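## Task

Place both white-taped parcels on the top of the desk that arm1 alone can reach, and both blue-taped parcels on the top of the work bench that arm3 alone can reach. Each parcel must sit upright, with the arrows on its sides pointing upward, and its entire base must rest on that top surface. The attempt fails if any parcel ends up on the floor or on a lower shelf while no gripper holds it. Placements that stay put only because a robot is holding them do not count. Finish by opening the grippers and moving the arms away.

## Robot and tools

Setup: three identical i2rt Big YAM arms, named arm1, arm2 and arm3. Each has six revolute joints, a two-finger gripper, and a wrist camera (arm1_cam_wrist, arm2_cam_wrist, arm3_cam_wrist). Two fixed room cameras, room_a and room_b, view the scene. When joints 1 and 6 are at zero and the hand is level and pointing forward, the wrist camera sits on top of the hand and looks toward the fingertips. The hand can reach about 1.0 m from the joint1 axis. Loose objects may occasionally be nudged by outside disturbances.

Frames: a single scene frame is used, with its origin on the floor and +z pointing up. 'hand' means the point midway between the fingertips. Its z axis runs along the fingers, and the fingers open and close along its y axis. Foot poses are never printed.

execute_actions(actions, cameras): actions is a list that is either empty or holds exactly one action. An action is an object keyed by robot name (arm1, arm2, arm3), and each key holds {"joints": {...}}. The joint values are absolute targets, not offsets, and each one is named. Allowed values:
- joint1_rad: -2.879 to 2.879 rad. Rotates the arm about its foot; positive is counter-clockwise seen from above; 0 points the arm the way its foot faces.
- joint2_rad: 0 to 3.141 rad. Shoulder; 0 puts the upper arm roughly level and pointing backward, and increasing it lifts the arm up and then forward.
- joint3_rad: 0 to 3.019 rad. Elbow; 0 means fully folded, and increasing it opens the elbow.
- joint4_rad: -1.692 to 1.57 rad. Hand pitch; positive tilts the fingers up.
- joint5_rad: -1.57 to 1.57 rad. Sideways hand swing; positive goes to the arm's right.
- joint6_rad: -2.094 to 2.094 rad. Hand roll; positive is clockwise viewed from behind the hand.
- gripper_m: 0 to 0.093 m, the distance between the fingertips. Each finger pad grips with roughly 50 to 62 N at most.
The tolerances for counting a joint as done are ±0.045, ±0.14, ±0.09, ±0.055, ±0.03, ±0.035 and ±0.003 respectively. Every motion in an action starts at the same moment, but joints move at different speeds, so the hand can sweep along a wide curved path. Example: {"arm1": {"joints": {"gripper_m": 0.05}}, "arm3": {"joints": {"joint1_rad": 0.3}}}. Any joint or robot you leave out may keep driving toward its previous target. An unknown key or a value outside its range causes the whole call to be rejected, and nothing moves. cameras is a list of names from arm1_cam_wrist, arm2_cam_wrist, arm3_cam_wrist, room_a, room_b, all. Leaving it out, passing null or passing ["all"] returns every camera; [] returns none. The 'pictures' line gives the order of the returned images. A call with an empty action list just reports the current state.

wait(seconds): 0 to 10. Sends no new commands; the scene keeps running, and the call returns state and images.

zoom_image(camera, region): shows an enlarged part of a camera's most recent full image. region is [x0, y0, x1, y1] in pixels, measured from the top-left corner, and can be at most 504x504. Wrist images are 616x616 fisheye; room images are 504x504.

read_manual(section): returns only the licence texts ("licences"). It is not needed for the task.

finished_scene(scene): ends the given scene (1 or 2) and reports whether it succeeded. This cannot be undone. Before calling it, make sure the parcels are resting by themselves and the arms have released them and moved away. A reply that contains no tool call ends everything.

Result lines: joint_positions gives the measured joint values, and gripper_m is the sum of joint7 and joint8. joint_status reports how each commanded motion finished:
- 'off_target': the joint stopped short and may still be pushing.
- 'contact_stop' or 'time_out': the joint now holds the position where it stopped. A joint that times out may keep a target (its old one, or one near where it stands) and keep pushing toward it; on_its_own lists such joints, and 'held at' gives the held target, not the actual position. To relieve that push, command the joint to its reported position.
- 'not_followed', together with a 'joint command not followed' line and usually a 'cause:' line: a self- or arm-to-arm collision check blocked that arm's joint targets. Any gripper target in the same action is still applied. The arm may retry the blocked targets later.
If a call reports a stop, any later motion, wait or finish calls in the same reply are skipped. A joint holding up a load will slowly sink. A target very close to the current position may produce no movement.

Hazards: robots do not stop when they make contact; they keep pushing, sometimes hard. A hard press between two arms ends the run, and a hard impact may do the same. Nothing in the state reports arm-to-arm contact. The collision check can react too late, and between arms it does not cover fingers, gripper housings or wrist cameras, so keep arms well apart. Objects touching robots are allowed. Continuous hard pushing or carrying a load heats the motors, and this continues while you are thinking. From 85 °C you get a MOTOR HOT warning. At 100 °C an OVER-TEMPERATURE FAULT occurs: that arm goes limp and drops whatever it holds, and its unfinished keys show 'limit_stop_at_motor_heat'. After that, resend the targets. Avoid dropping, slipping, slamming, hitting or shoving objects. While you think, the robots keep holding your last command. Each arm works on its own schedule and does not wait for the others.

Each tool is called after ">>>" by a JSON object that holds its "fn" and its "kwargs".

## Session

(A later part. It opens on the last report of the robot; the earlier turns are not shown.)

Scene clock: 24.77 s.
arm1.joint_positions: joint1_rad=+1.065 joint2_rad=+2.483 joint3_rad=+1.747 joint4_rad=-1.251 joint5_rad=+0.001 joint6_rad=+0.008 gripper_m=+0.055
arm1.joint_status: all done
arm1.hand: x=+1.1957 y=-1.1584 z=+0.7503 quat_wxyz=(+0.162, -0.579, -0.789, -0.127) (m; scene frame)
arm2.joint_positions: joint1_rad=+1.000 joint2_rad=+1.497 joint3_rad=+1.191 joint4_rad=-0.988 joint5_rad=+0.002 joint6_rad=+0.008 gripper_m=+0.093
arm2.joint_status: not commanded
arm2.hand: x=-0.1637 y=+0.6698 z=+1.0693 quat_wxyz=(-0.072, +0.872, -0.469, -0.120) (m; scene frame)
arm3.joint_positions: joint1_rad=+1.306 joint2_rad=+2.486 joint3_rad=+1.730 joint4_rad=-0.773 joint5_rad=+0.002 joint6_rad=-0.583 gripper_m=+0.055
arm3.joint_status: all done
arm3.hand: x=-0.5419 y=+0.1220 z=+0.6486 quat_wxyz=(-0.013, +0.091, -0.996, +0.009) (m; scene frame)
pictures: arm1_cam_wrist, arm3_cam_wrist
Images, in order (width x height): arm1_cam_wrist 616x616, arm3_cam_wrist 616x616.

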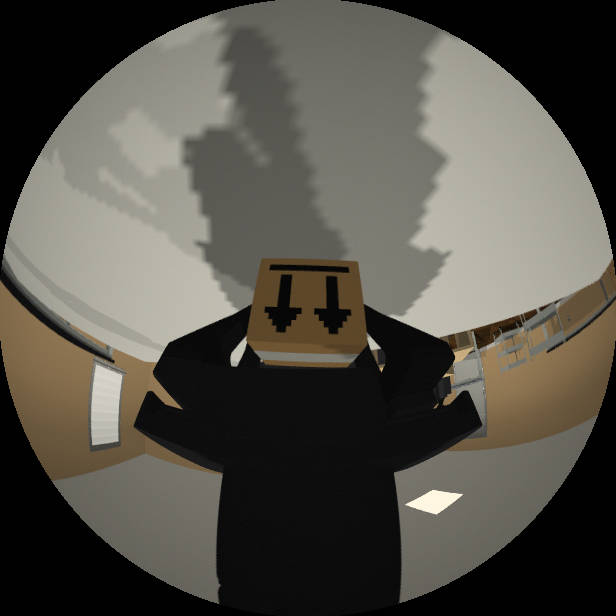

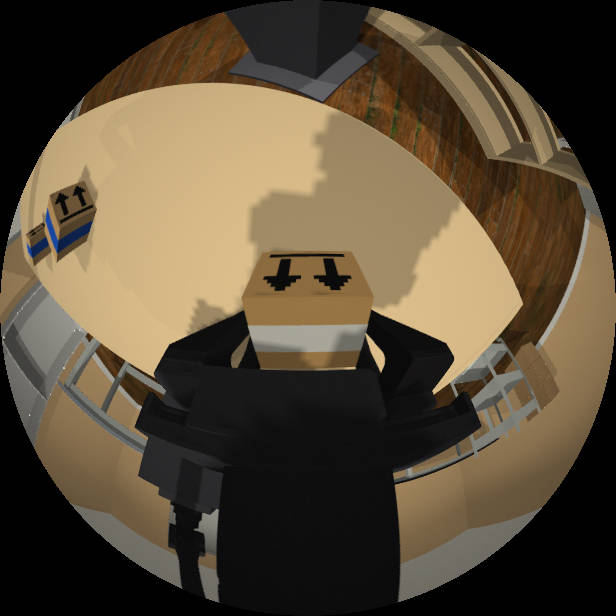

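>>> {"fn": "execute_actions", "kwargs": {"actions": [{"arm3":{"joints":{"gripper_m":0.093}},"arm1":{"joints":{"gripper_m":0.093}}}], "cameras": ["arm3_cam_wrist"]}}

>>> {"fn": "execute_actions", "kwargs": {"actions": [{"arm3":{"joints":{"joint2_rad":2.3,"joint4_rad":-0.98}},"arm1":{"joints":{"joint2_rad":2.0,"joint4_rad":-1.5}}}], "cameras": ["arm1_cam_wrist"]}}

>>> {"fn": "execute_actions", "kwargs": {"actions": [{"arm3":{"joints":{"joint1_rad":1.666,"joint2_rad":2.415,"joint3_rad":1.88,"joint4_rad":-1.24,"joint6_rad":0.008}},"arm1":{"joints":{"joint1_rad":-0.3,"joint2_rad":1.6,"joint3_rad":1.4,"joint4_rad":-1.3}}}], "cameras": ["arm3_cam_wrist"]}}

Scene clock: 26.17 s.
arm1.joint_positions: joint1_rad=+1.065 joint2_rad=+2.489 joint3_rad=+1.747 joint4_rad=-1.251 joint5_rad=+0.001 joint6_rad=+0.008 gripper_m=+0.093
arm1.joint_status: all done
arm1.hand: x=+1.1952 y=-1.1568 z=+0.7475 quat_wxyz=(+0.164, -0.579, -0.788, -0.128) (m; scene frame)
arm2.joint_positions: joint1_rad=+1.000 joint2_rad=+1.497 joint3_rad=+1.191 joint4_rad=-0.988 joint5_rad=+0.002 joint6_rad=+0.008 gripper_m=+0.093
arm2.joint_status: not commanded
arm2.hand: x=-0.1637 y=+0.6698 z=+1.0693 quat_wxyz=(-0.072, +0.872, -0.469, -0.120) (m; scene frame)
arm3.joint_positions: joint1_rad=+1.307 joint2_rad=+2.506 joint3_rad=+1.730 joint4_rad=-0.770 joint5_rad=+0.002 joint6_rad=-0.586 gripper_m=+0.093
arm3.joint_status: all done
arm3.hand: x=-0.5474 y=+0.1251 z=+0.6360 quat_wxyz=(-0.005, +0.093, -0.996, +0.005) (m; scene frame)
pictures: arm3_cam_wrist
Images, in order (width x height): arm3_cam_wrist 616x616.

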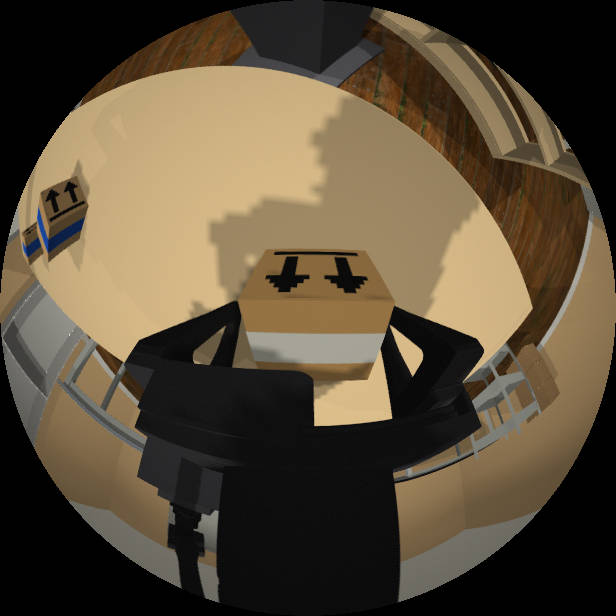

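Scene clock: 27.87 s.
arm1.joint_positions: joint1_rad=+1.065 joint2_rad=+2.009 joint3_rad=+1.764 joint4_rad=-1.488 joint5_rad=+0.001 joint6_rad=+0.008 gripper_m=+0.093
arm1.joint_status: all done
arm1.hand: x=+1.1998 y=-1.1866 z=+1.0329 quat_wxyz=(+0.060, -0.591, -0.803, -0.053) (m; scene frame)
arm2.joint_positions: joint1_rad=+1.000 joint2_rad=+1.497 joint3_rad=+1.191 joint4_rad=-0.988 joint5_rad=+0.002 joint6_rad=+0.008 gripper_m=+0.093
arm2.joint_status: not commanded
arm2.hand: x=-0.1637 y=+0.6698 z=+1.0693 quat_wxyz=(-0.072, +0.872, -0.469, -0.120) (m; scene frame)
arm3.joint_positions: joint1_rad=+1.307 joint2_rad=+2.297 joint3_rad=+1.730 joint4_rad=-0.966 joint5_rad=+0.002 joint6_rad=-0.586 gripper_m=+0.093
arm3.joint_status: all done
arm3.hand: x=-0.5368 y=+0.1210 z=+0.7663 quat_wxyz=(-0.011, +0.093, -0.996, +0.008) (m; scene frame)
pictures: arm1_cam_wrist
Images, in order (width x height): arm1_cam_wrist 616x616.

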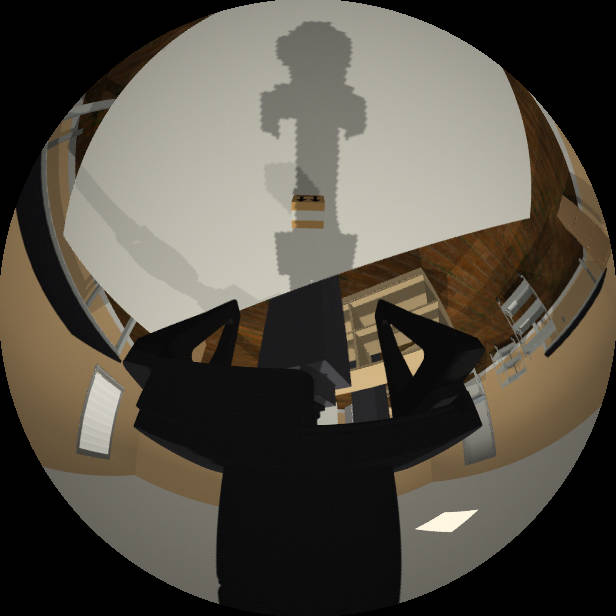

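Scene clock: 29.60 s.
arm1.joint_positions: joint1_rad=-0.307 joint2_rad=+1.600 joint3_rad=+1.392 joint4_rad=-1.306 joint5_rad=+0.000 joint6_rad=+0.008 gripper_m=+0.093
arm1.joint_status: all done
arm1.hand: x=+0.5978 y=-0.8751 z=+1.0975 quat_wxyz=(-0.007, -0.969, -0.247, +0.019) (m; scene frame)
arm2.joint_positions: joint1_rad=+1.000 joint2_rad=+1.497 joint3_rad=+1.191 joint4_rad=-0.988 joint5_rad=+0.002 joint6_rad=+0.008 gripper_m=+0.093
arm2.joint_status: not commanded
arm2.hand: x=-0.1637 y=+0.6698 z=+1.0693 quat_wxyz=(-0.072, +0.872, -0.469, -0.120) (m; scene frame)
arm3.joint_positions: joint1_rad=+1.658 joint2_rad=+2.427 joint3_rad=+1.834 joint4_rad=-1.224 joint5_rad=-0.001 joint6_rad=-0.003 gripper_m=+0.093
arm3.joint_status: all done
arm3.hand: x=-0.5322 y=+0.3468 z=+0.7242 quat_wxyz=(+0.128, -0.023, -0.991, -0.005) (m; scene frame)
pictures: arm3_cam_wrist
Images, in order (width x height): arm3_cam_wrist 616x616.

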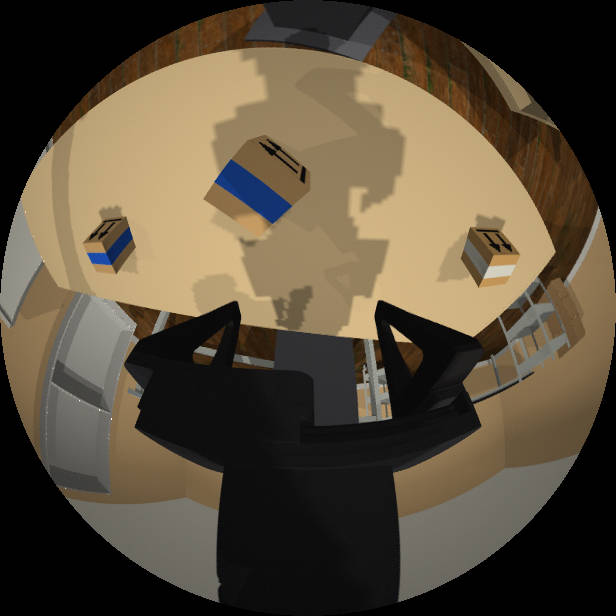

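>>> {"fn": "execute_actions", "kwargs": {"actions": [{"arm3":{"joints":{"joint1_rad":1.76,"joint2_rad":2.48,"joint3_rad":2.03,"joint5_rad":0.19,"joint6_rad":-0.79}}}], "cameras": ["arm3_cam_wrist"]}}

Scene clock: 31.73 s.
arm1.joint_positions: joint1_rad=-0.307 joint2_rad=+1.600 joint3_rad=+1.392 joint4_rad=-1.306 joint5_rad=+0.000 joint6_rad=+0.008 gripper_m=+0.093
arm1.joint_status: not commanded
arm1.hand: x=+0.5978 y=-0.8751 z=+1.0975 quat_wxyz=(-0.007, -0.969, -0.247, +0.019) (m; scene frame)
arm2.joint_positions: joint1_rad=+1.000 joint2_rad=+1.497 joint3_rad=+1.191 joint4_rad=-0.988 joint5_rad=+0.002 joint6_rad=+0.008 gripper_m=+0.093
arm2.joint_status: not commanded
arm2.hand: x=-0.1637 y=+0.6698 z=+1.0693 quat_wxyz=(-0.072, +0.872, -0.469, -0.120) (m; scene frame)
arm3.joint_positions: joint1_rad=+1.766 joint2_rad=+2.481 joint3_rad=+1.983 joint4_rad=-1.229 joint5_rad=+0.187 joint6_rad=-0.778 gripper_m=+0.093
arm3.joint_status: all done
arm3.hand: x=-0.4793 y=+0.3834 z=+0.7351 quat_wxyz=(+0.110, +0.410, -0.903, +0.057) (m; scene frame)
pictures: arm3_cam_wrist
Images, in order (width x height): arm3_cam_wrist 616x616.

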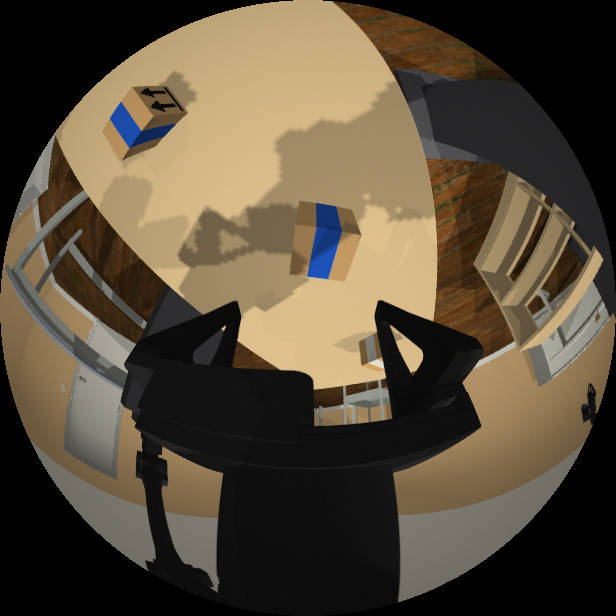

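>>> {"fn": "execute_actions", "kwargs": {"actions": [{"arm3":{"joints":{"joint1_rad":1.732,"joint2_rad":2.53,"joint3_rad":2.04,"joint4_rad":-1.19,"joint5_rad":0.17,"joint6_rad":-0.63}}}], "cameras": ["arm3_cam_wrist"]}}

>>> {"fn": "execute_actions", "kwargs": {"actions": [{"arm3":{"joints":{"joint2_rad":2.615,"joint3_rad":2.055,"joint4_rad":-1.125}}}], "cameras": ["arm3_cam_wrist"]}}

Scene clock: 33.20 s.
arm1.joint_positions: joint1_rad=-0.307 joint2_rad=+1.600 joint3_rad=+1.392 joint4_rad=-1.306 joint5_rad=+0.000 joint6_rad=+0.008 gripper_m=+0.093
arm1.joint_status: not commanded
arm1.hand: x=+0.5978 y=-0.8751 z=+1.0975 quat_wxyz=(-0.007, -0.969, -0.247, +0.019) (m; scene frame)
arm2.joint_positions: joint1_rad=+1.000 joint2_rad=+1.497 joint3_rad=+1.191 joint4_rad=-0.988 joint5_rad=+0.002 joint6_rad=+0.008 gripper_m=+0.093
arm2.joint_status: not commanded
arm2.hand: x=-0.1637 y=+0.6698 z=+1.0693 quat_wxyz=(-0.072, +0.872, -0.469, -0.120) (m; scene frame)
arm3.joint_positions: joint1_rad=+1.733 joint2_rad=+2.534 joint3_rad=+1.994 joint4_rad=-1.204 joint5_rad=+0.173 joint6_rad=-0.642 gripper_m=+0.093
arm3.joint_status: all done
arm3.hand: x=-0.4830 y=+0.3639 z=+0.7034 quat_wxyz=(+0.113, +0.332, -0.935, +0.053) (m; scene frame)
pictures: arm3_cam_wrist
Images, in order (width x height): arm3_cam_wrist 616x616.

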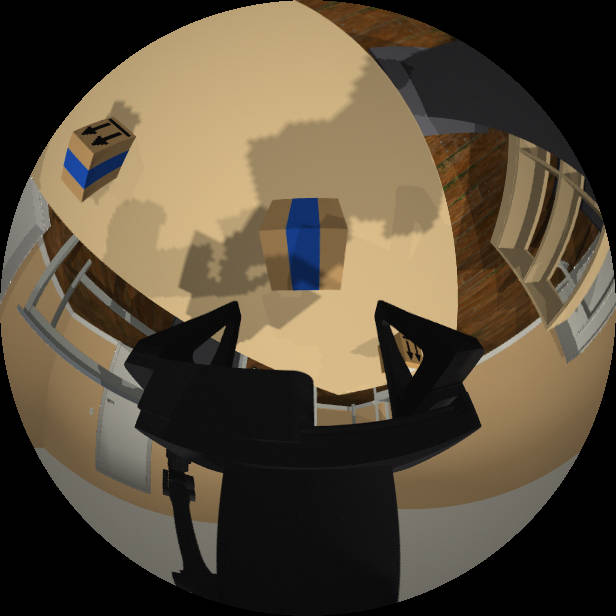

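Scene clock: 34.33 s.
arm1.joint_positions: joint1_rad=-0.307 joint2_rad=+1.600 joint3_rad=+1.392 joint4_rad=-1.306 joint5_rad=+0.000 joint6_rad=+0.008 gripper_m=+0.093
arm1.joint_status: not commanded
arm1.hand: x=+0.5978 y=-0.8751 z=+1.0975 quat_wxyz=(-0.007, -0.969, -0.247, +0.019) (m; scene frame)
arm2.joint_positions: joint1_rad=+1.000 joint2_rad=+1.497 joint3_rad=+1.191 joint4_rad=-0.988 joint5_rad=+0.002 joint6_rad=+0.008 gripper_m=+0.093
arm2.joint_status: not commanded
arm2.hand: x=-0.1637 y=+0.6698 z=+1.0693 quat_wxyz=(-0.072, +0.872, -0.469, -0.120) (m; scene frame)
arm3.joint_positions: joint1_rad=+1.733 joint2_rad=+2.629 joint3_rad=+2.017 joint4_rad=-1.139 joint5_rad=+0.173 joint6_rad=-0.641 gripper_m=+0.093
arm3.joint_status: all done
arm3.hand: x=-0.4864 y=+0.3639 z=+0.6467 quat_wxyz=(+0.116, +0.332, -0.935, +0.052) (m; scene frame)
pictures: arm3_cam_wrist
Images, in order (width x height): arm3_cam_wrist 616x616.

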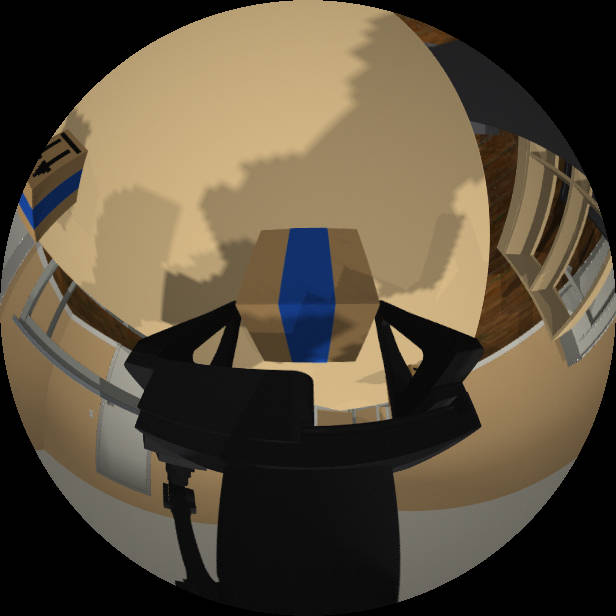

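>>> {"fn": "execute_actions", "kwargs": {"actions": [{"arm3":{"joints":{"joint2_rad":2.65,"joint4_rad":-1.095}}}], "cameras": []}}

>>> {"fn": "execute_actions", "kwargs": {"actions": [{"arm3":{"joints":{"gripper_m":0.02}}}], "cameras": []}}

>>> {"fn": "execute_actions", "kwargs": {"actions": [{"arm3":{"joints":{"joint2_rad":1.9,"joint3_rad":1.6,"joint4_rad":-1.2}}}], "cameras": ["arm3_cam_wrist"]}}

>>> {"fn": "execute_actions", "kwargs": {"actions": [{"arm3":{"joints":{"joint1_rad":-1.5,"joint2_rad":1.65,"joint3_rad":1.0,"joint4_rad":0.5,"joint5_rad":0,"joint6_rad":0}},"arm2":{"joints":{"joint1_rad":1.5}}}], "cameras": []}}

>>> {"fn": "execute_actions", "kwargs": {"actions": [{"arm3":{"joints":{"joint2_rad":2.15,"joint4_rad":0.98}},"arm2":{"joints":{"joint1_rad":2.197,"joint2_rad":2.46,"joint3_rad":1.845,"joint4_rad":-0.89}}}], "cameras": ["arm2_cam_wrist","arm3_cam_wrist"]}}

Scene clock: 35.83 s.
arm1.joint_positions: joint1_rad=-0.307 joint2_rad=+1.600 joint3_rad=+1.392 joint4_rad=-1.306 joint5_rad=+0.000 joint6_rad=+0.008 gripper_m=+0.093
arm1.joint_status: not commanded
arm1.hand: x=+0.5978 y=-0.8751 z=+1.0975 quat_wxyz=(-0.007, -0.969, -0.247, +0.019) (m; scene frame)
arm2.joint_positions: joint1_rad=+1.000 joint2_rad=+1.497 joint3_rad=+1.191 joint4_rad=-0.988 joint5_rad=+0.002 joint6_rad=+0.008 gripper_m=+0.093
arm2.joint_status: not commanded
arm2.hand: x=-0.1637 y=+0.6698 z=+1.0693 quat_wxyz=(-0.072, +0.872, -0.469, -0.120) (m; scene frame)
arm3.joint_positions: joint1_rad=+1.733 joint2_rad=+2.642 joint3_rad=+2.017 joint4_rad=-1.109 joint5_rad=+0.173 joint6_rad=-0.640 gripper_m=+0.093
arm3.joint_status: all done
arm3.hand: x=-0.4838 y=+0.3640 z=+0.6370 quat_wxyz=(+0.108, +0.331, -0.936, +0.055) (m; scene frame)
pictures: none
No camera images: the call's "cameras" was empty. Leave "cameras" out to get every camera's image.

Scene clock: 36.50 s.
arm1.joint_positions: joint1_rad=-0.307 joint2_rad=+1.600 joint3_rad=+1.392 joint4_rad=-1.306 joint5_rad=+0.000 joint6_rad=+0.008 gripper_m=+0.093
arm1.joint_status: not commanded
arm1.hand: x=+0.5978 y=-0.8751 z=+1.0975 quat_wxyz=(-0.007, -0.969, -0.247, +0.019) (m; scene frame)
arm2.joint_positions: joint1_rad=+1.000 joint2_rad=+1.497 joint3_rad=+1.191 joint4_rad=-0.988 joint5_rad=+0.002 joint6_rad=+0.008 gripper_m=+0.093
arm2.joint_status: not commanded
arm2.hand: x=-0.1637 y=+0.6698 z=+1.0693 quat_wxyz=(-0.072, +0.872, -0.469, -0.120) (m; scene frame)
arm3.joint_positions: joint1_rad=+1.733 joint2_rad=+2.642 joint3_rad=+2.017 joint4_rad=-1.108 joint5_rad=+0.172 joint6_rad=-0.640 gripper_m=+0.049
arm3.joint_status: gripper_m off_target (ended at +0.049, target +0.020)
arm3.hand: x=-0.4837 y=+0.3640 z=+0.6369 quat_wxyz=(+0.108, +0.331, -0.936, +0.055) (m; scene frame)
pictures: none
No camera images: the call's "cameras" was empty. Leave "cameras" out to get every camera's image.

Scene clock: 38.20 s.
arm1.joint_positions: joint1_rad=-0.307 joint2_rad=+1.600 joint3_rad=+1.392 joint4_rad=-1.306 joint5_rad=+0.000 joint6_rad=+0.008 gripper_m=+0.093
arm1.joint_status: not commanded
arm1.hand: x=+0.5978 y=-0.8751 z=+1.0975 quat_wxyz=(-0.007, -0.969, -0.247, +0.019) (m; scene frame)
arm2.joint_positions: joint1_rad=+1.000 joint2_rad=+1.497 joint3_rad=+1.191 joint4_rad=-0.988 joint5_rad=+0.002 joint6_rad=+0.008 gripper_m=+0.093
arm2.joint_status: not commanded
arm2.hand: x=-0.1637 y=+0.6698 z=+1.0693 quat_wxyz=(-0.072, +0.872, -0.469, -0.120) (m; scene frame)
arm3.joint_positions: joint1_rad=+1.733 joint2_rad=+1.910 joint3_rad=+1.597 joint4_rad=-1.188 joint5_rad=+0.172 joint6_rad=-0.639 gripper_m=+0.049
arm3.joint_status: all done
arm3.hand: x=-0.5452 y=+0.3619 z=+0.9540 quat_wxyz=(-0.002, +0.322, -0.942, +0.090) (m; scene frame)
pictures: arm3_cam_wrist
Images, in order (width x height): arm3_cam_wrist 616x616.

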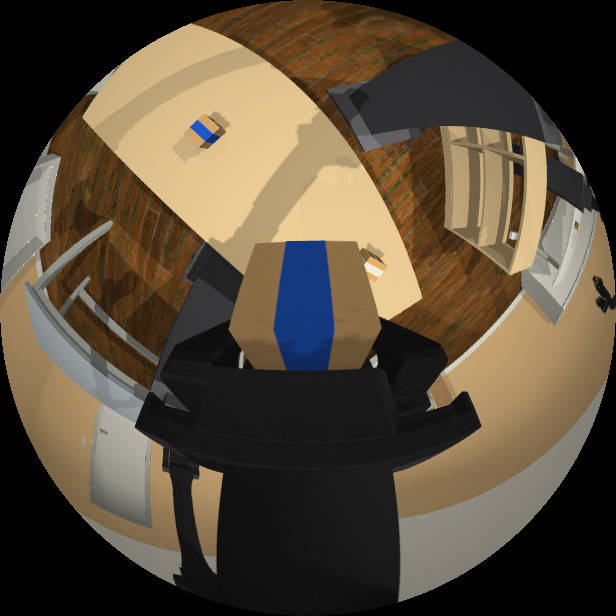

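Scene clock: 40.87 s.
arm1.joint_positions: joint1_rad=-0.307 joint2_rad=+1.600 joint3_rad=+1.392 joint4_rad=-1.306 joint5_rad=+0.000 joint6_rad=+0.008 gripper_m=+0.093
arm1.joint_status: not commanded
arm1.hand: x=+0.5978 y=-0.8751 z=+1.0975 quat_wxyz=(-0.007, -0.969, -0.247, +0.019) (m; scene frame)
arm2.joint_positions: joint1_rad=+1.506 joint2_rad=+1.497 joint3_rad=+1.191 joint4_rad=-0.988 joint5_rad=-0.001 joint6_rad=+0.006 gripper_m=+0.093
arm2.joint_status: all done
arm2.hand: x=-0.3288 y=+0.4851 z=+1.0662 quat_wxyz=(-0.037, +0.962, -0.235, -0.132) (m; scene frame)
arm3.joint_positions: joint1_rad=-1.506 joint2_rad=+1.674 joint3_rad=+1.001 joint4_rad=+0.469 joint5_rad=+0.001 joint6_rad=-0.009 gripper_m=+0.049
arm3.joint_status: all done
arm3.hand: x=-1.8029 y=+0.4256 z=+1.0747 quat_wxyz=(+0.027, -0.772, +0.024, +0.635) (m; scene frame)
pictures: none
No camera images: the call's "cameras" was empty. Leave "cameras" out to get every camera's image.

Scene clock: 42.83 s.
arm1.joint_positions: joint1_rad=-0.307 joint2_rad=+1.600 joint3_rad=+1.392 joint4_rad=-1.306 joint5_rad=+0.000 joint6_rad=+0.008 gripper_m=+0.093
arm1.joint_status: not commanded
arm1.hand: x=+0.5978 y=-0.8751 z=+1.0975 quat_wxyz=(-0.007, -0.969, -0.247, +0.019) (m; scene frame)
arm2.joint_positions: joint1_rad=+2.192 joint2_rad=+2.473 joint3_rad=+1.810 joint4_rad=-0.891 joint5_rad=-0.001 joint6_rad=+0.005 gripper_m=+0.093
arm2.joint_status: all done
arm2.hand: x=-0.5389 y=+0.1234 z=+0.7297 quat_wxyz=(-0.003, +0.995, +0.103, -0.003) (m; scene frame)
arm3.joint_positions: joint1_rad=-1.506 joint2_rad=+2.181 joint3_rad=+0.988 joint4_rad=+0.950 joint5_rad=+0.001 joint6_rad=-0.009 gripper_m=+0.049
arm3.joint_status: all done
arm3.hand: x=-1.8114 y=+0.4264 z=+0.8502 quat_wxyz=(+0.026, -0.784, +0.025, +0.620) (m; scene frame)
pictures: arm2_cam_wrist, arm3_cam_wrist
Images, in order (width x height): arm2_cam_wrist 616x616, arm3_cam_wrist 616x616.

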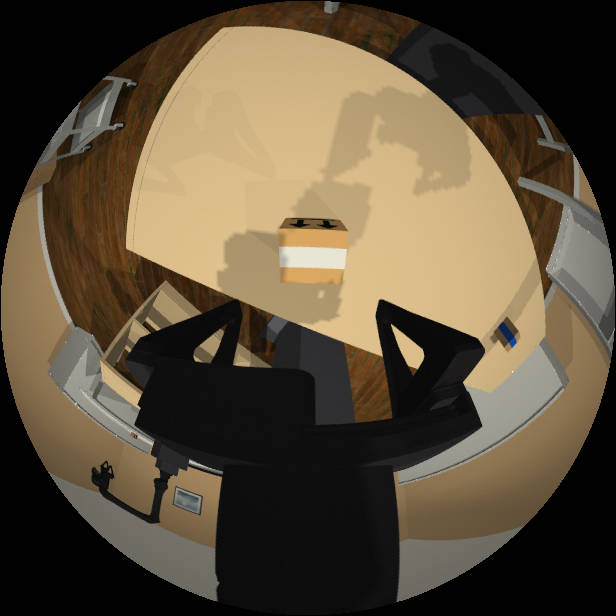

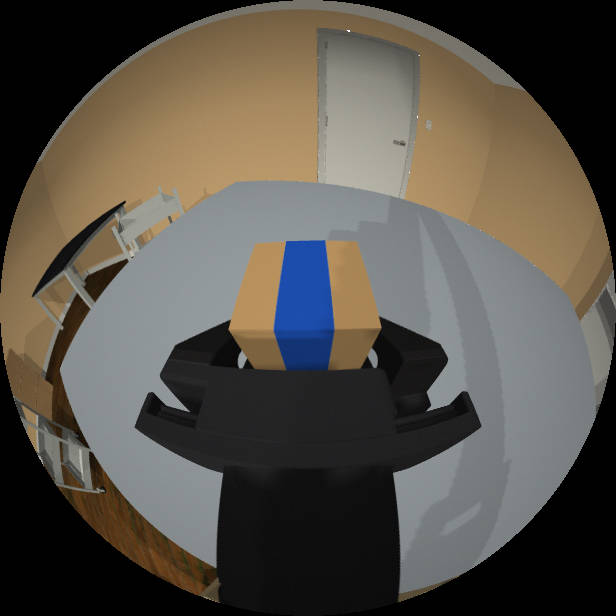

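>>> {"fn": "execute_actions", "kwargs": {"actions": [{"arm3":{"joints":{"joint2_rad":2.235,"joint4_rad":1.04}},"arm2":{"joints":{"joint1_rad":2.187,"joint2_rad":2.56,"joint3_rad":1.86,"joint4_rad":-0.82}}}]}}

Scene clock: 44.67 s.
arm1.joint_positions: joint1_rad=-0.307 joint2_rad=+1.600 joint3_rad=+1.392 joint4_rad=-1.306 joint5_rad=+0.000 joint6_rad=+0.008 gripper_m=+0.093
arm1.joint_status: not commanded
arm1.hand: x=+0.5978 y=-0.8751 z=+1.0975 quat_wxyz=(-0.007, -0.969, -0.247, +0.019) (m; scene frame)
arm2.joint_positions: joint1_rad=+2.192 joint2_rad=+2.574 joint3_rad=+1.835 joint4_rad=-0.833 joint5_rad=-0.001 joint6_rad=+0.005 gripper_m=+0.093
arm2.joint_status: all done
arm2.hand: x=-0.5322 y=+0.1253 z=+0.6728 quat_wxyz=(-0.004, +0.995, +0.103, +0.005) (m; scene frame)
arm3.joint_positions: joint1_rad=-1.506 joint2_rad=+2.243 joint3_rad=+0.988 joint4_rad=+1.010 joint5_rad=+0.001 joint6_rad=-0.009 gripper_m=+0.049
arm3.joint_status: all done
arm3.hand: x=-1.8056 y=+0.4260 z=+0.8241 quat_wxyz=(+0.026, -0.785, +0.025, +0.619) (m; scene frame)
pictures: arm1_cam_wrist, arm2_cam_wrist, arm3_cam_wrist, room_a, room_b
Images, in order (width x height): arm1_cam_wrist 616x616, arm2_cam_wrist 616x616, arm3_cam_wrist 616x616, room_a 504x504, room_b 504x504.

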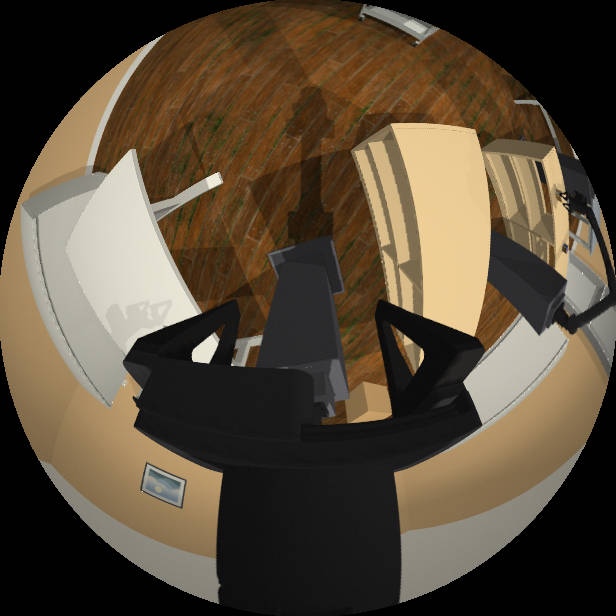

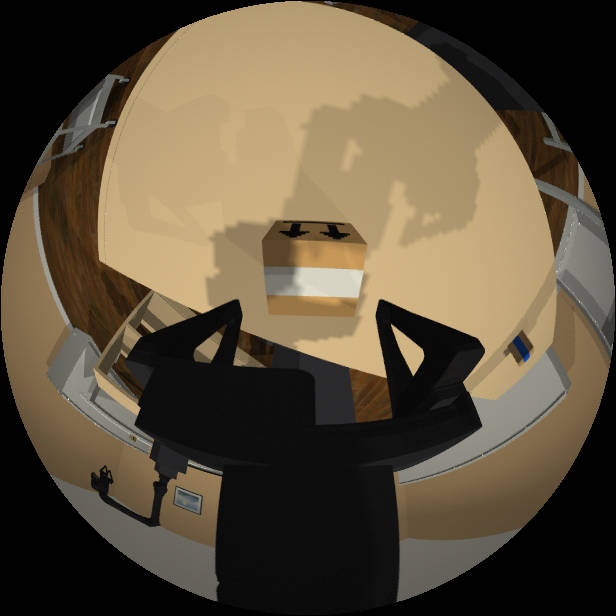

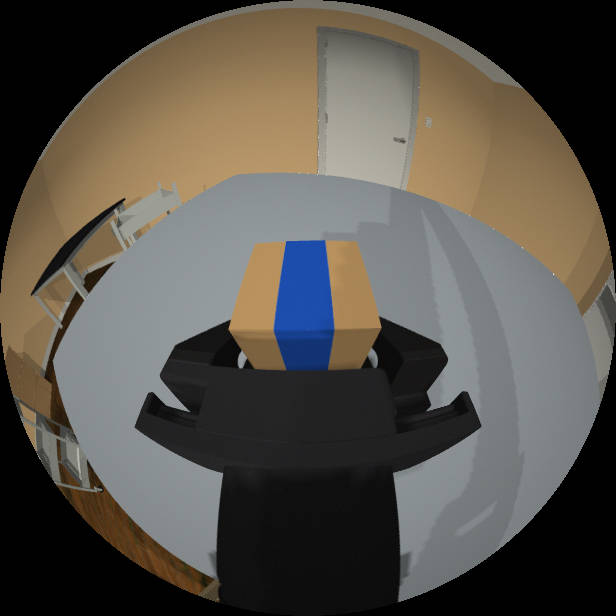

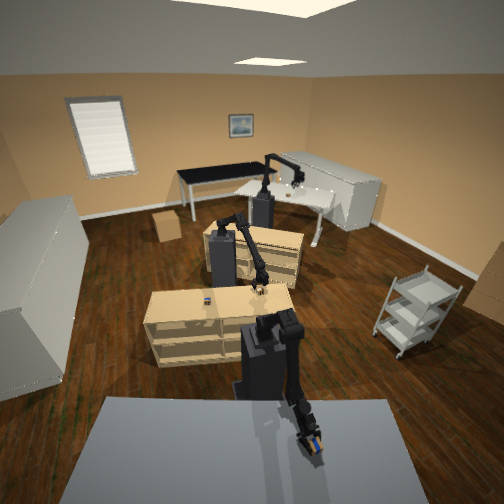

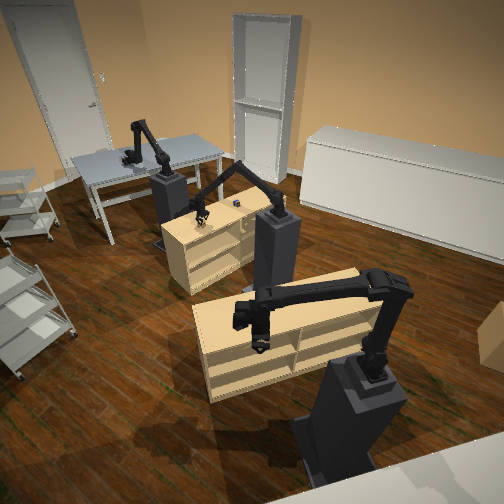

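>>> {"fn": "execute_actions", "kwargs": {"actions": [{"arm3":{"joints":{"joint2_rad":2.29,"joint4_rad":1.09}},"arm2":{"joints":{"joint1_rad":2.178,"joint2_rad":2.645,"joint3_rad":1.905,"joint4_rad":-0.775}}}], "cameras": ["arm2_cam_wrist","arm3_cam_wrist"]}}

Scene clock: 46.00 s.
arm1.joint_positions: joint1_rad=-0.307 joint2_rad=+1.600 joint3_rad=+1.392 joint4_rad=-1.306 joint5_rad=+0.000 joint6_rad=+0.008 gripper_m=+0.093
arm1.joint_status: not commanded
arm1.hand: x=+0.5978 y=-0.8751 z=+1.0975 quat_wxyz=(-0.007, -0.969, -0.247, +0.019) (m; scene frame)
arm2.joint_positions: joint1_rad=+2.183 joint2_rad=+2.651 joint3_rad=+1.879 joint4_rad=-0.786 joint5_rad=-0.001 joint6_rad=+0.005 gripper_m=+0.093
arm2.joint_status: all done
arm2.hand: x=-0.5379 y=+0.1306 z=+0.6357 quat_wxyz=(-0.003, +0.995, +0.098, -0.002) (m; scene frame)
arm3.joint_positions: joint1_rad=-1.506 joint2_rad=+2.295 joint3_rad=+0.988 joint4_rad=+1.059 joint5_rad=+0.001 joint6_rad=-0.009 gripper_m=+0.049
arm3.joint_status: all done
arm3.hand: x=-1.7994 y=+0.4255 z=+0.8023 quat_wxyz=(+0.026, -0.786, +0.025, +0.618) (m; scene frame)
pictures: arm2_cam_wrist, arm3_cam_wrist
Images, in order (width x height): arm2_cam_wrist 616x616, arm3_cam_wrist 616x616.

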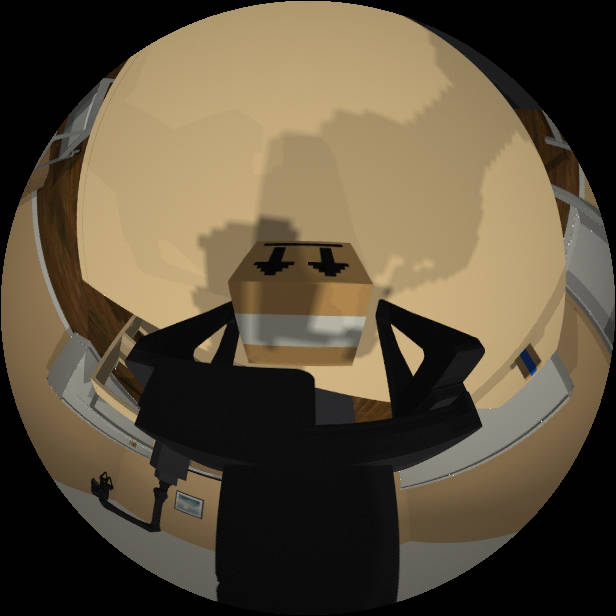

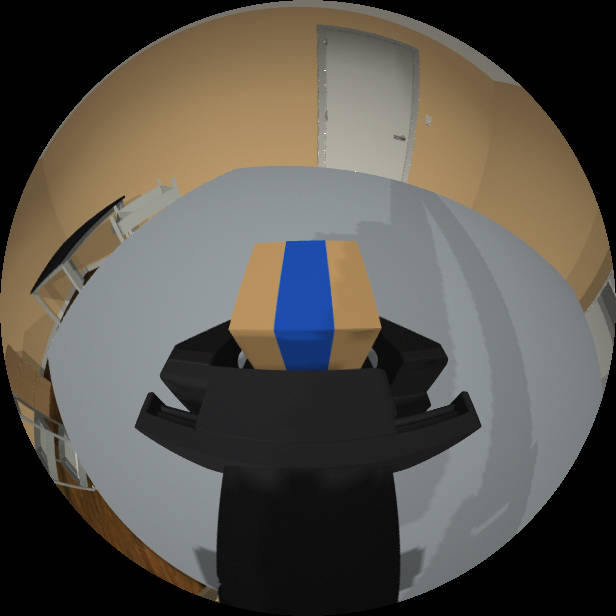

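>>> {"fn": "execute_actions", "kwargs": {"actions": [{"arm3":{"joints":{"joint2_rad":2.325,"joint4_rad":1.11}},"arm2":{"joints":{"gripper_m":0.03}}}], "cameras": []}}

>>> {"fn": "execute_actions", "kwargs": {"actions": [{"arm2":{"joints":{"joint2_rad":2.1,"joint3_rad":1.6,"joint4_rad":-1.0}}}], "cameras": ["arm2_cam_wrist","arm3_cam_wrist","room_b"]}}

Scene clock: 46.83 s.
arm1.joint_positions: joint1_rad=-0.307 joint2_rad=+1.600 joint3_rad=+1.392 joint4_rad=-1.306 joint5_rad=+0.000 joint6_rad=+0.008 gripper_m=+0.093
arm1.joint_status: not commanded
arm1.hand: x=+0.5978 y=-0.8751 z=+1.0975 quat_wxyz=(-0.007, -0.969, -0.247, +0.019) (m; scene frame)
arm2.joint_positions: joint1_rad=+2.183 joint2_rad=+2.651 joint3_rad=+1.879 joint4_rad=-0.786 joint5_rad=-0.001 joint6_rad=+0.005 gripper_m=+0.055
arm2.joint_status: gripper_m off_target (ended at +0.055, target +0.030)
arm2.hand: x=-0.5379 y=+0.1307 z=+0.6357 quat_wxyz=(-0.003, +0.995, +0.098, -0.002) (m; scene frame)
arm3.joint_positions: joint1_rad=-1.506 joint2_rad=+2.312 joint3_rad=+0.988 joint4_rad=+1.087 joint5_rad=+0.001 joint6_rad=-0.011 gripper_m=+0.049
arm3.joint_status: all done
arm3.hand: x=-1.7979 y=+0.4254 z=+0.7982 quat_wxyz=(+0.027, -0.782, +0.024, +0.622) (m; scene frame)
pictures: none
No camera images: the call's "cameras" was empty. Leave "cameras" out to get every camera's image.

Scene clock: 48.37 s.
arm1.joint_positions: joint1_rad=-0.307 joint2_rad=+1.600 joint3_rad=+1.392 joint4_rad=-1.306 joint5_rad=+0.000 joint6_rad=+0.008 gripper_m=+0.093
arm1.joint_status: not commanded
arm1.hand: x=+0.5978 y=-0.8751 z=+1.0975 quat_wxyz=(-0.007, -0.969, -0.247, +0.019) (m; scene frame)
arm2.joint_positions: joint1_rad=+2.183 joint2_rad=+2.109 joint3_rad=+1.588 joint4_rad=-0.990 joint5_rad=-0.001 joint6_rad=+0.005 gripper_m=+0.055
arm2.joint_status: all done
arm2.hand: x=-0.4966 y=+0.1371 z=+0.8846 quat_wxyz=(-0.001, +0.995, +0.098, -0.025) (m; scene frame)
arm3.joint_positions: joint1_rad=-1.506 joint2_rad=+2.312 joint3_rad=+0.988 joint4_rad=+1.087 joint5_rad=+0.001 joint6_rad=-0.011 gripper_m=+0.049
arm3.joint_status: not commanded
arm3.hand: x=-1.7979 y=+0.4254 z=+0.7982 quat_wxyz=(+0.027, -0.782, +0.024, +0.622) (m; scene frame)
pictures: arm2_cam_wrist, arm3_cam_wrist, room_b
Images, in order (width x height): arm2_cam_wrist 616x616, arm3_cam_wrist 616x616, room_b 504x504.

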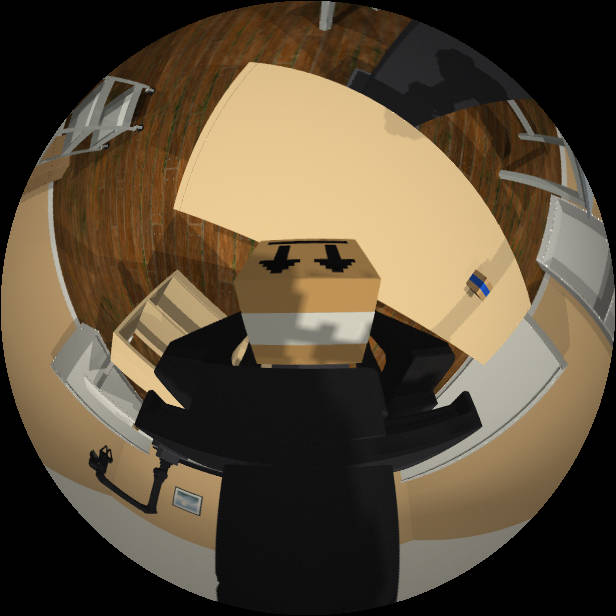

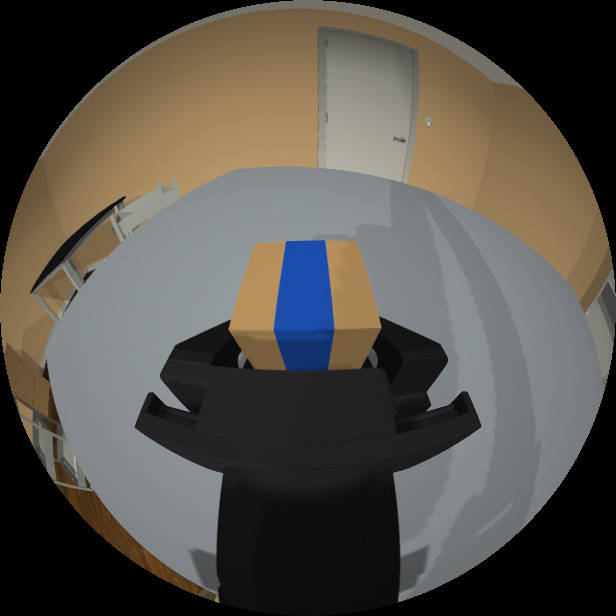

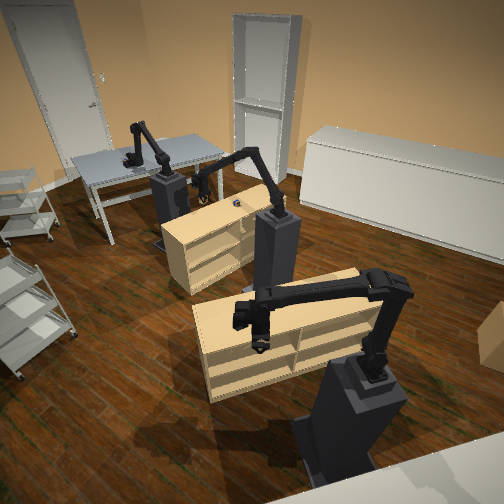

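>>> {"fn": "execute_actions", "kwargs": {"actions": [{"arm3":{"joints":{"gripper_m":0.093}},"arm2":{"joints":{"joint1_rad":1.2,"joint2_rad":1.6,"joint3_rad":1.3,"joint4_rad":-1.2}},"arm1":{"joints":{"joint1_rad":0.2}}}], "cameras": []}}

>>> {"fn": "execute_actions", "kwargs": {"actions": [{"arm3":{"joints":{"joint2_rad":1.6,"joint4_rad":0.5}},"arm2":{"joints":{"joint1_rad":-0.6}}}], "cameras": ["arm3_cam_wrist"]}}

>>> {"fn": "execute_actions", "kwargs": {"actions": [{"arm3":{"joints":{"joint1_rad":2.0,"joint2_rad":1.8,"joint3_rad":1.6,"joint4_rad":-1.3}},"arm2":{"joints":{"joint1_rad":-2.07,"joint2_rad":2.1,"joint3_rad":1.66,"joint4_rad":-1.05}}}], "cameras": []}}

>>> {"fn": "execute_actions", "kwargs": {"actions": [{"arm3":{"joints":{"joint2_rad":2.27,"joint3_rad":1.78,"joint4_rad":-1.01}},"arm2":{"joints":{"joint2_rad":2.36,"joint3_rad":1.77,"joint4_rad":-0.92}}}]}}

Scene clock: 50.40 s.
arm1.joint_positions: joint1_rad=+0.206 joint2_rad=+1.600 joint3_rad=+1.392 joint4_rad=-1.306 joint5_rad=-0.001 joint6_rad=+0.008 gripper_m=+0.093
arm1.joint_status: all done
arm1.hand: x=+0.7691 y=-1.0545 z=+1.0997 quat_wxyz=(-0.017, -0.875, -0.484, +0.017) (m; scene frame)
arm2.joint_positions: joint1_rad=+1.195 joint2_rad=+1.600 joint3_rad=+1.290 joint4_rad=-1.188 joint5_rad=+0.002 joint6_rad=+0.005 gripper_m=+0.055
arm2.joint_status: all done
arm2.hand: x=-0.2303 y=+0.6016 z=+1.0514 quat_wxyz=(-0.021, +0.922, -0.385, -0.031) (m; scene frame)
arm3.joint_positions: joint1_rad=-1.506 joint2_rad=+2.312 joint3_rad=+0.988 joint4_rad=+1.087 joint5_rad=+0.001 joint6_rad=-0.011 gripper_m=+0.093
arm3.joint_status: all done
arm3.hand: x=-1.7979 y=+0.4254 z=+0.7982 quat_wxyz=(+0.027, -0.782, +0.024, +0.622) (m; scene frame)
pictures: none
No camera images: the call's "cameras" was empty. Leave "cameras" out to get every camera's image.

Scene clock: 52.40 s.
arm1.joint_positions: joint1_rad=+0.206 joint2_rad=+1.600 joint3_rad=+1.392 joint4_rad=-1.306 joint5_rad=-0.001 joint6_rad=+0.008 gripper_m=+0.093
arm1.joint_status: not commanded
arm1.hand: x=+0.7691 y=-1.0545 z=+1.0997 quat_wxyz=(-0.017, -0.875, -0.484, +0.017) (m; scene frame)
arm2.joint_positions: joint1_rad=-0.607 joint2_rad=+1.607 joint3_rad=+1.290 joint4_rad=-1.188 joint5_rad=+0.001 joint6_rad=+0.005 gripper_m=+0.055
arm2.joint_status: all done
arm2.hand: x=+0.5205 y=+0.5127 z=+1.0534 quat_wxyz=(-0.037, +0.271, -0.962, -0.012) (m; scene frame)
arm3.joint_positions: joint1_rad=-1.506 joint2_rad=+1.594 joint3_rad=+0.988 joint4_rad=+0.513 joint5_rad=+0.001 joint6_rad=-0.011 gripper_m=+0.093
arm3.joint_status: all done
arm3.hand: x=-1.7917 y=+0.4247 z=+1.1296 quat_wxyz=(+0.029, -0.735, +0.023, +0.677) (m; scene frame)
pictures: arm3_cam_wrist
Images, in order (width x height): arm3_cam_wrist 616x616.

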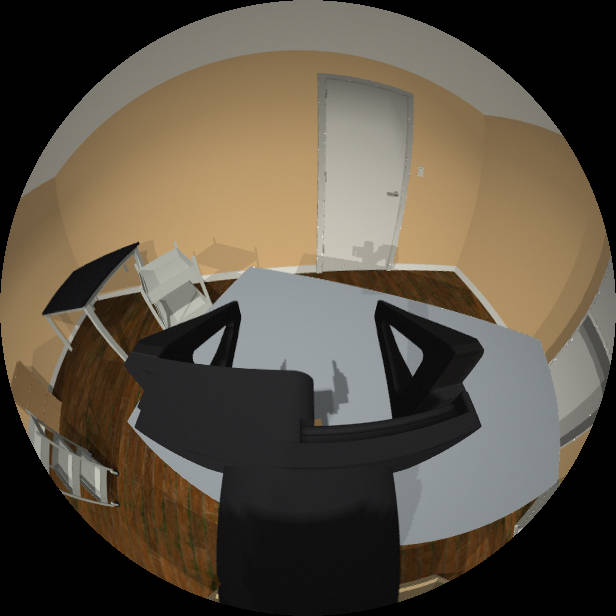

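Scene clock: 55.23 s.
arm1.joint_positions: joint1_rad=+0.206 joint2_rad=+1.600 joint3_rad=+1.392 joint4_rad=-1.306 joint5_rad=-0.001 joint6_rad=+0.008 gripper_m=+0.093
arm1.joint_status: not commanded
arm1.hand: x=+0.7691 y=-1.0545 z=+1.0997 quat_wxyz=(-0.017, -0.875, -0.484, +0.017) (m; scene frame)
arm2.joint_positions: joint1_rad=-2.075 joint2_rad=+2.121 joint3_rad=+1.630 joint4_rad=-1.051 joint5_rad=+0.002 joint6_rad=+0.005 gripper_m=+0.055
arm2.joint_status: all done
arm2.hand: x=+0.4896 y=-0.2319 z=+0.8958 quat_wxyz=(-0.014, -0.444, -0.896, +0.001) (m; scene frame)
arm3.joint_positions: joint1_rad=+2.008 joint2_rad=+1.825 joint3_rad=+1.577 joint4_rad=-1.286 joint5_rad=-0.001 joint6_rad=-0.009 gripper_m=+0.093
arm3.joint_status: all done
arm3.hand: x=-0.6007 y=+0.5432 z=+0.9905 quat_wxyz=(-0.013, +0.154, -0.988, -0.005) (m; scene frame)
pictures: none
No camera images: the call's "cameras" was empty. Leave "cameras" out to get every camera's image.

Scene clock: 56.77 s.
arm1.joint_positions: joint1_rad=+0.206 joint2_rad=+1.600 joint3_rad=+1.392 joint4_rad=-1.306 joint5_rad=-0.001 joint6_rad=+0.008 gripper_m=+0.093
arm1.joint_status: not commanded
arm1.hand: x=+0.7691 y=-1.0545 z=+1.0997 quat_wxyz=(-0.017, -0.875, -0.484, +0.017) (m; scene frame)
arm2.joint_positions: joint1_rad=-2.075 joint2_rad=+2.382 joint3_rad=+1.743 joint4_rad=-0.929 joint5_rad=+0.002 joint6_rad=+0.005 gripper_m=+0.055
arm2.joint_status: all done
arm2.hand: x=+0.5083 y=-0.2536 z=+0.7724 quat_wxyz=(-0.002, -0.444, -0.896, -0.005) (m; scene frame)
arm3.joint_positions: joint1_rad=+2.008 joint2_rad=+2.294 joint3_rad=+1.760 joint4_rad=-1.024 joint5_rad=-0.001 joint6_rad=-0.009 gripper_m=+0.093
arm3.joint_status: all done
arm3.hand: x=-0.5141 y=+0.5711 z=+0.7781 quat_wxyz=(-0.001, +0.154, -0.988, -0.003) (m; scene frame)
pictures: arm1_cam_wrist, arm2_cam_wrist, arm3_cam_wrist, room_a, room_b
Images, in order (width x height): arm1_cam_wrist 616x616, arm2_cam_wrist 616x616, arm3_cam_wrist 616x616, room_a 504x504, room_b 504x504.

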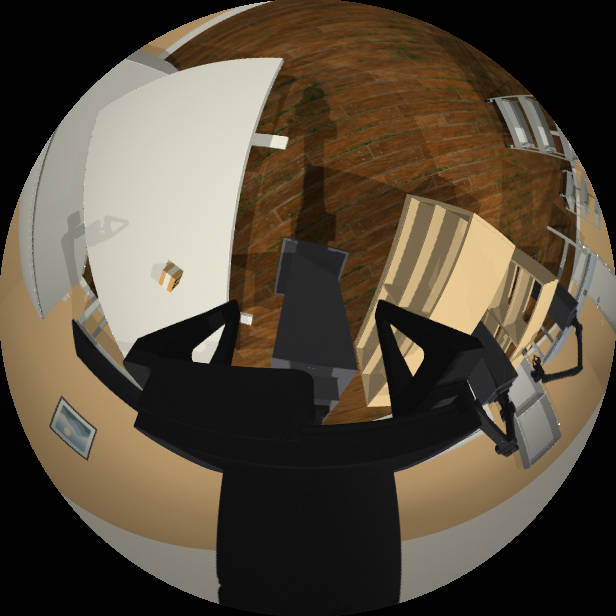

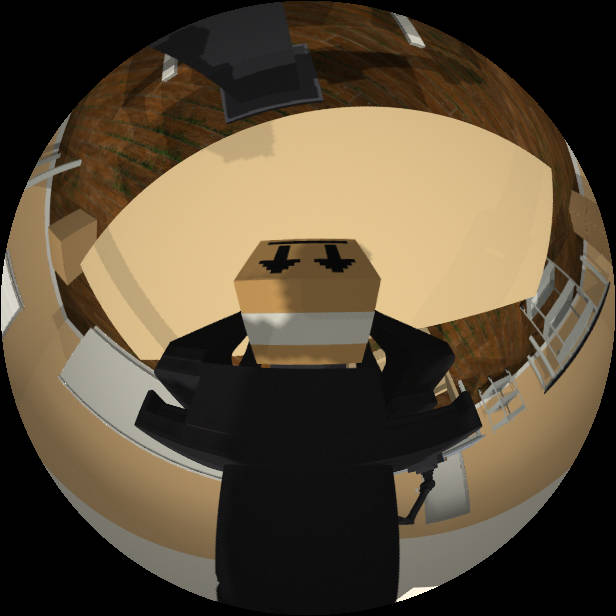

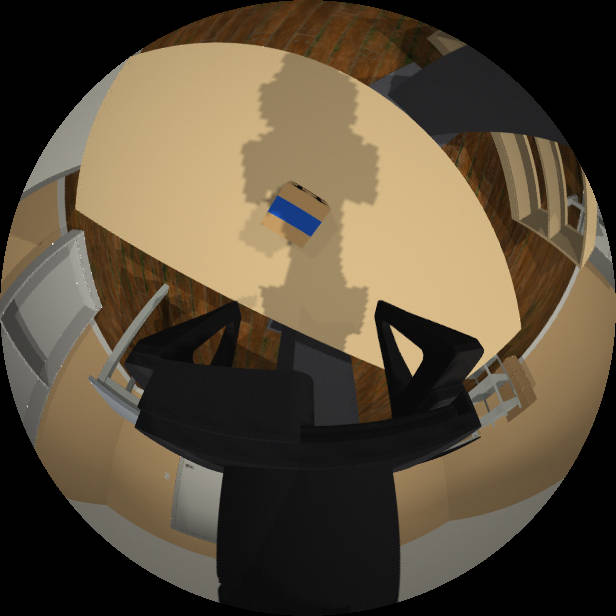

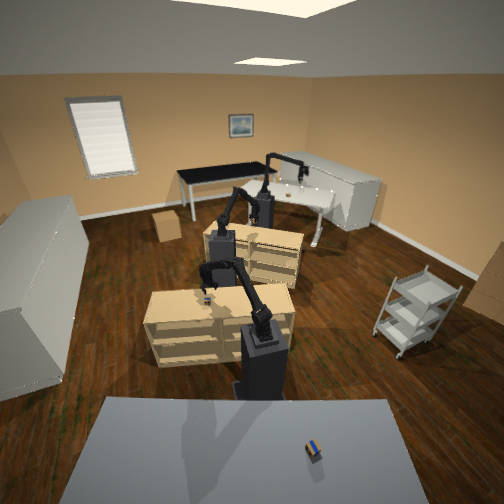

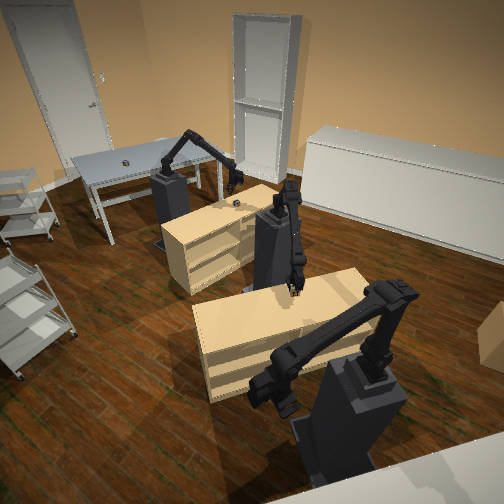

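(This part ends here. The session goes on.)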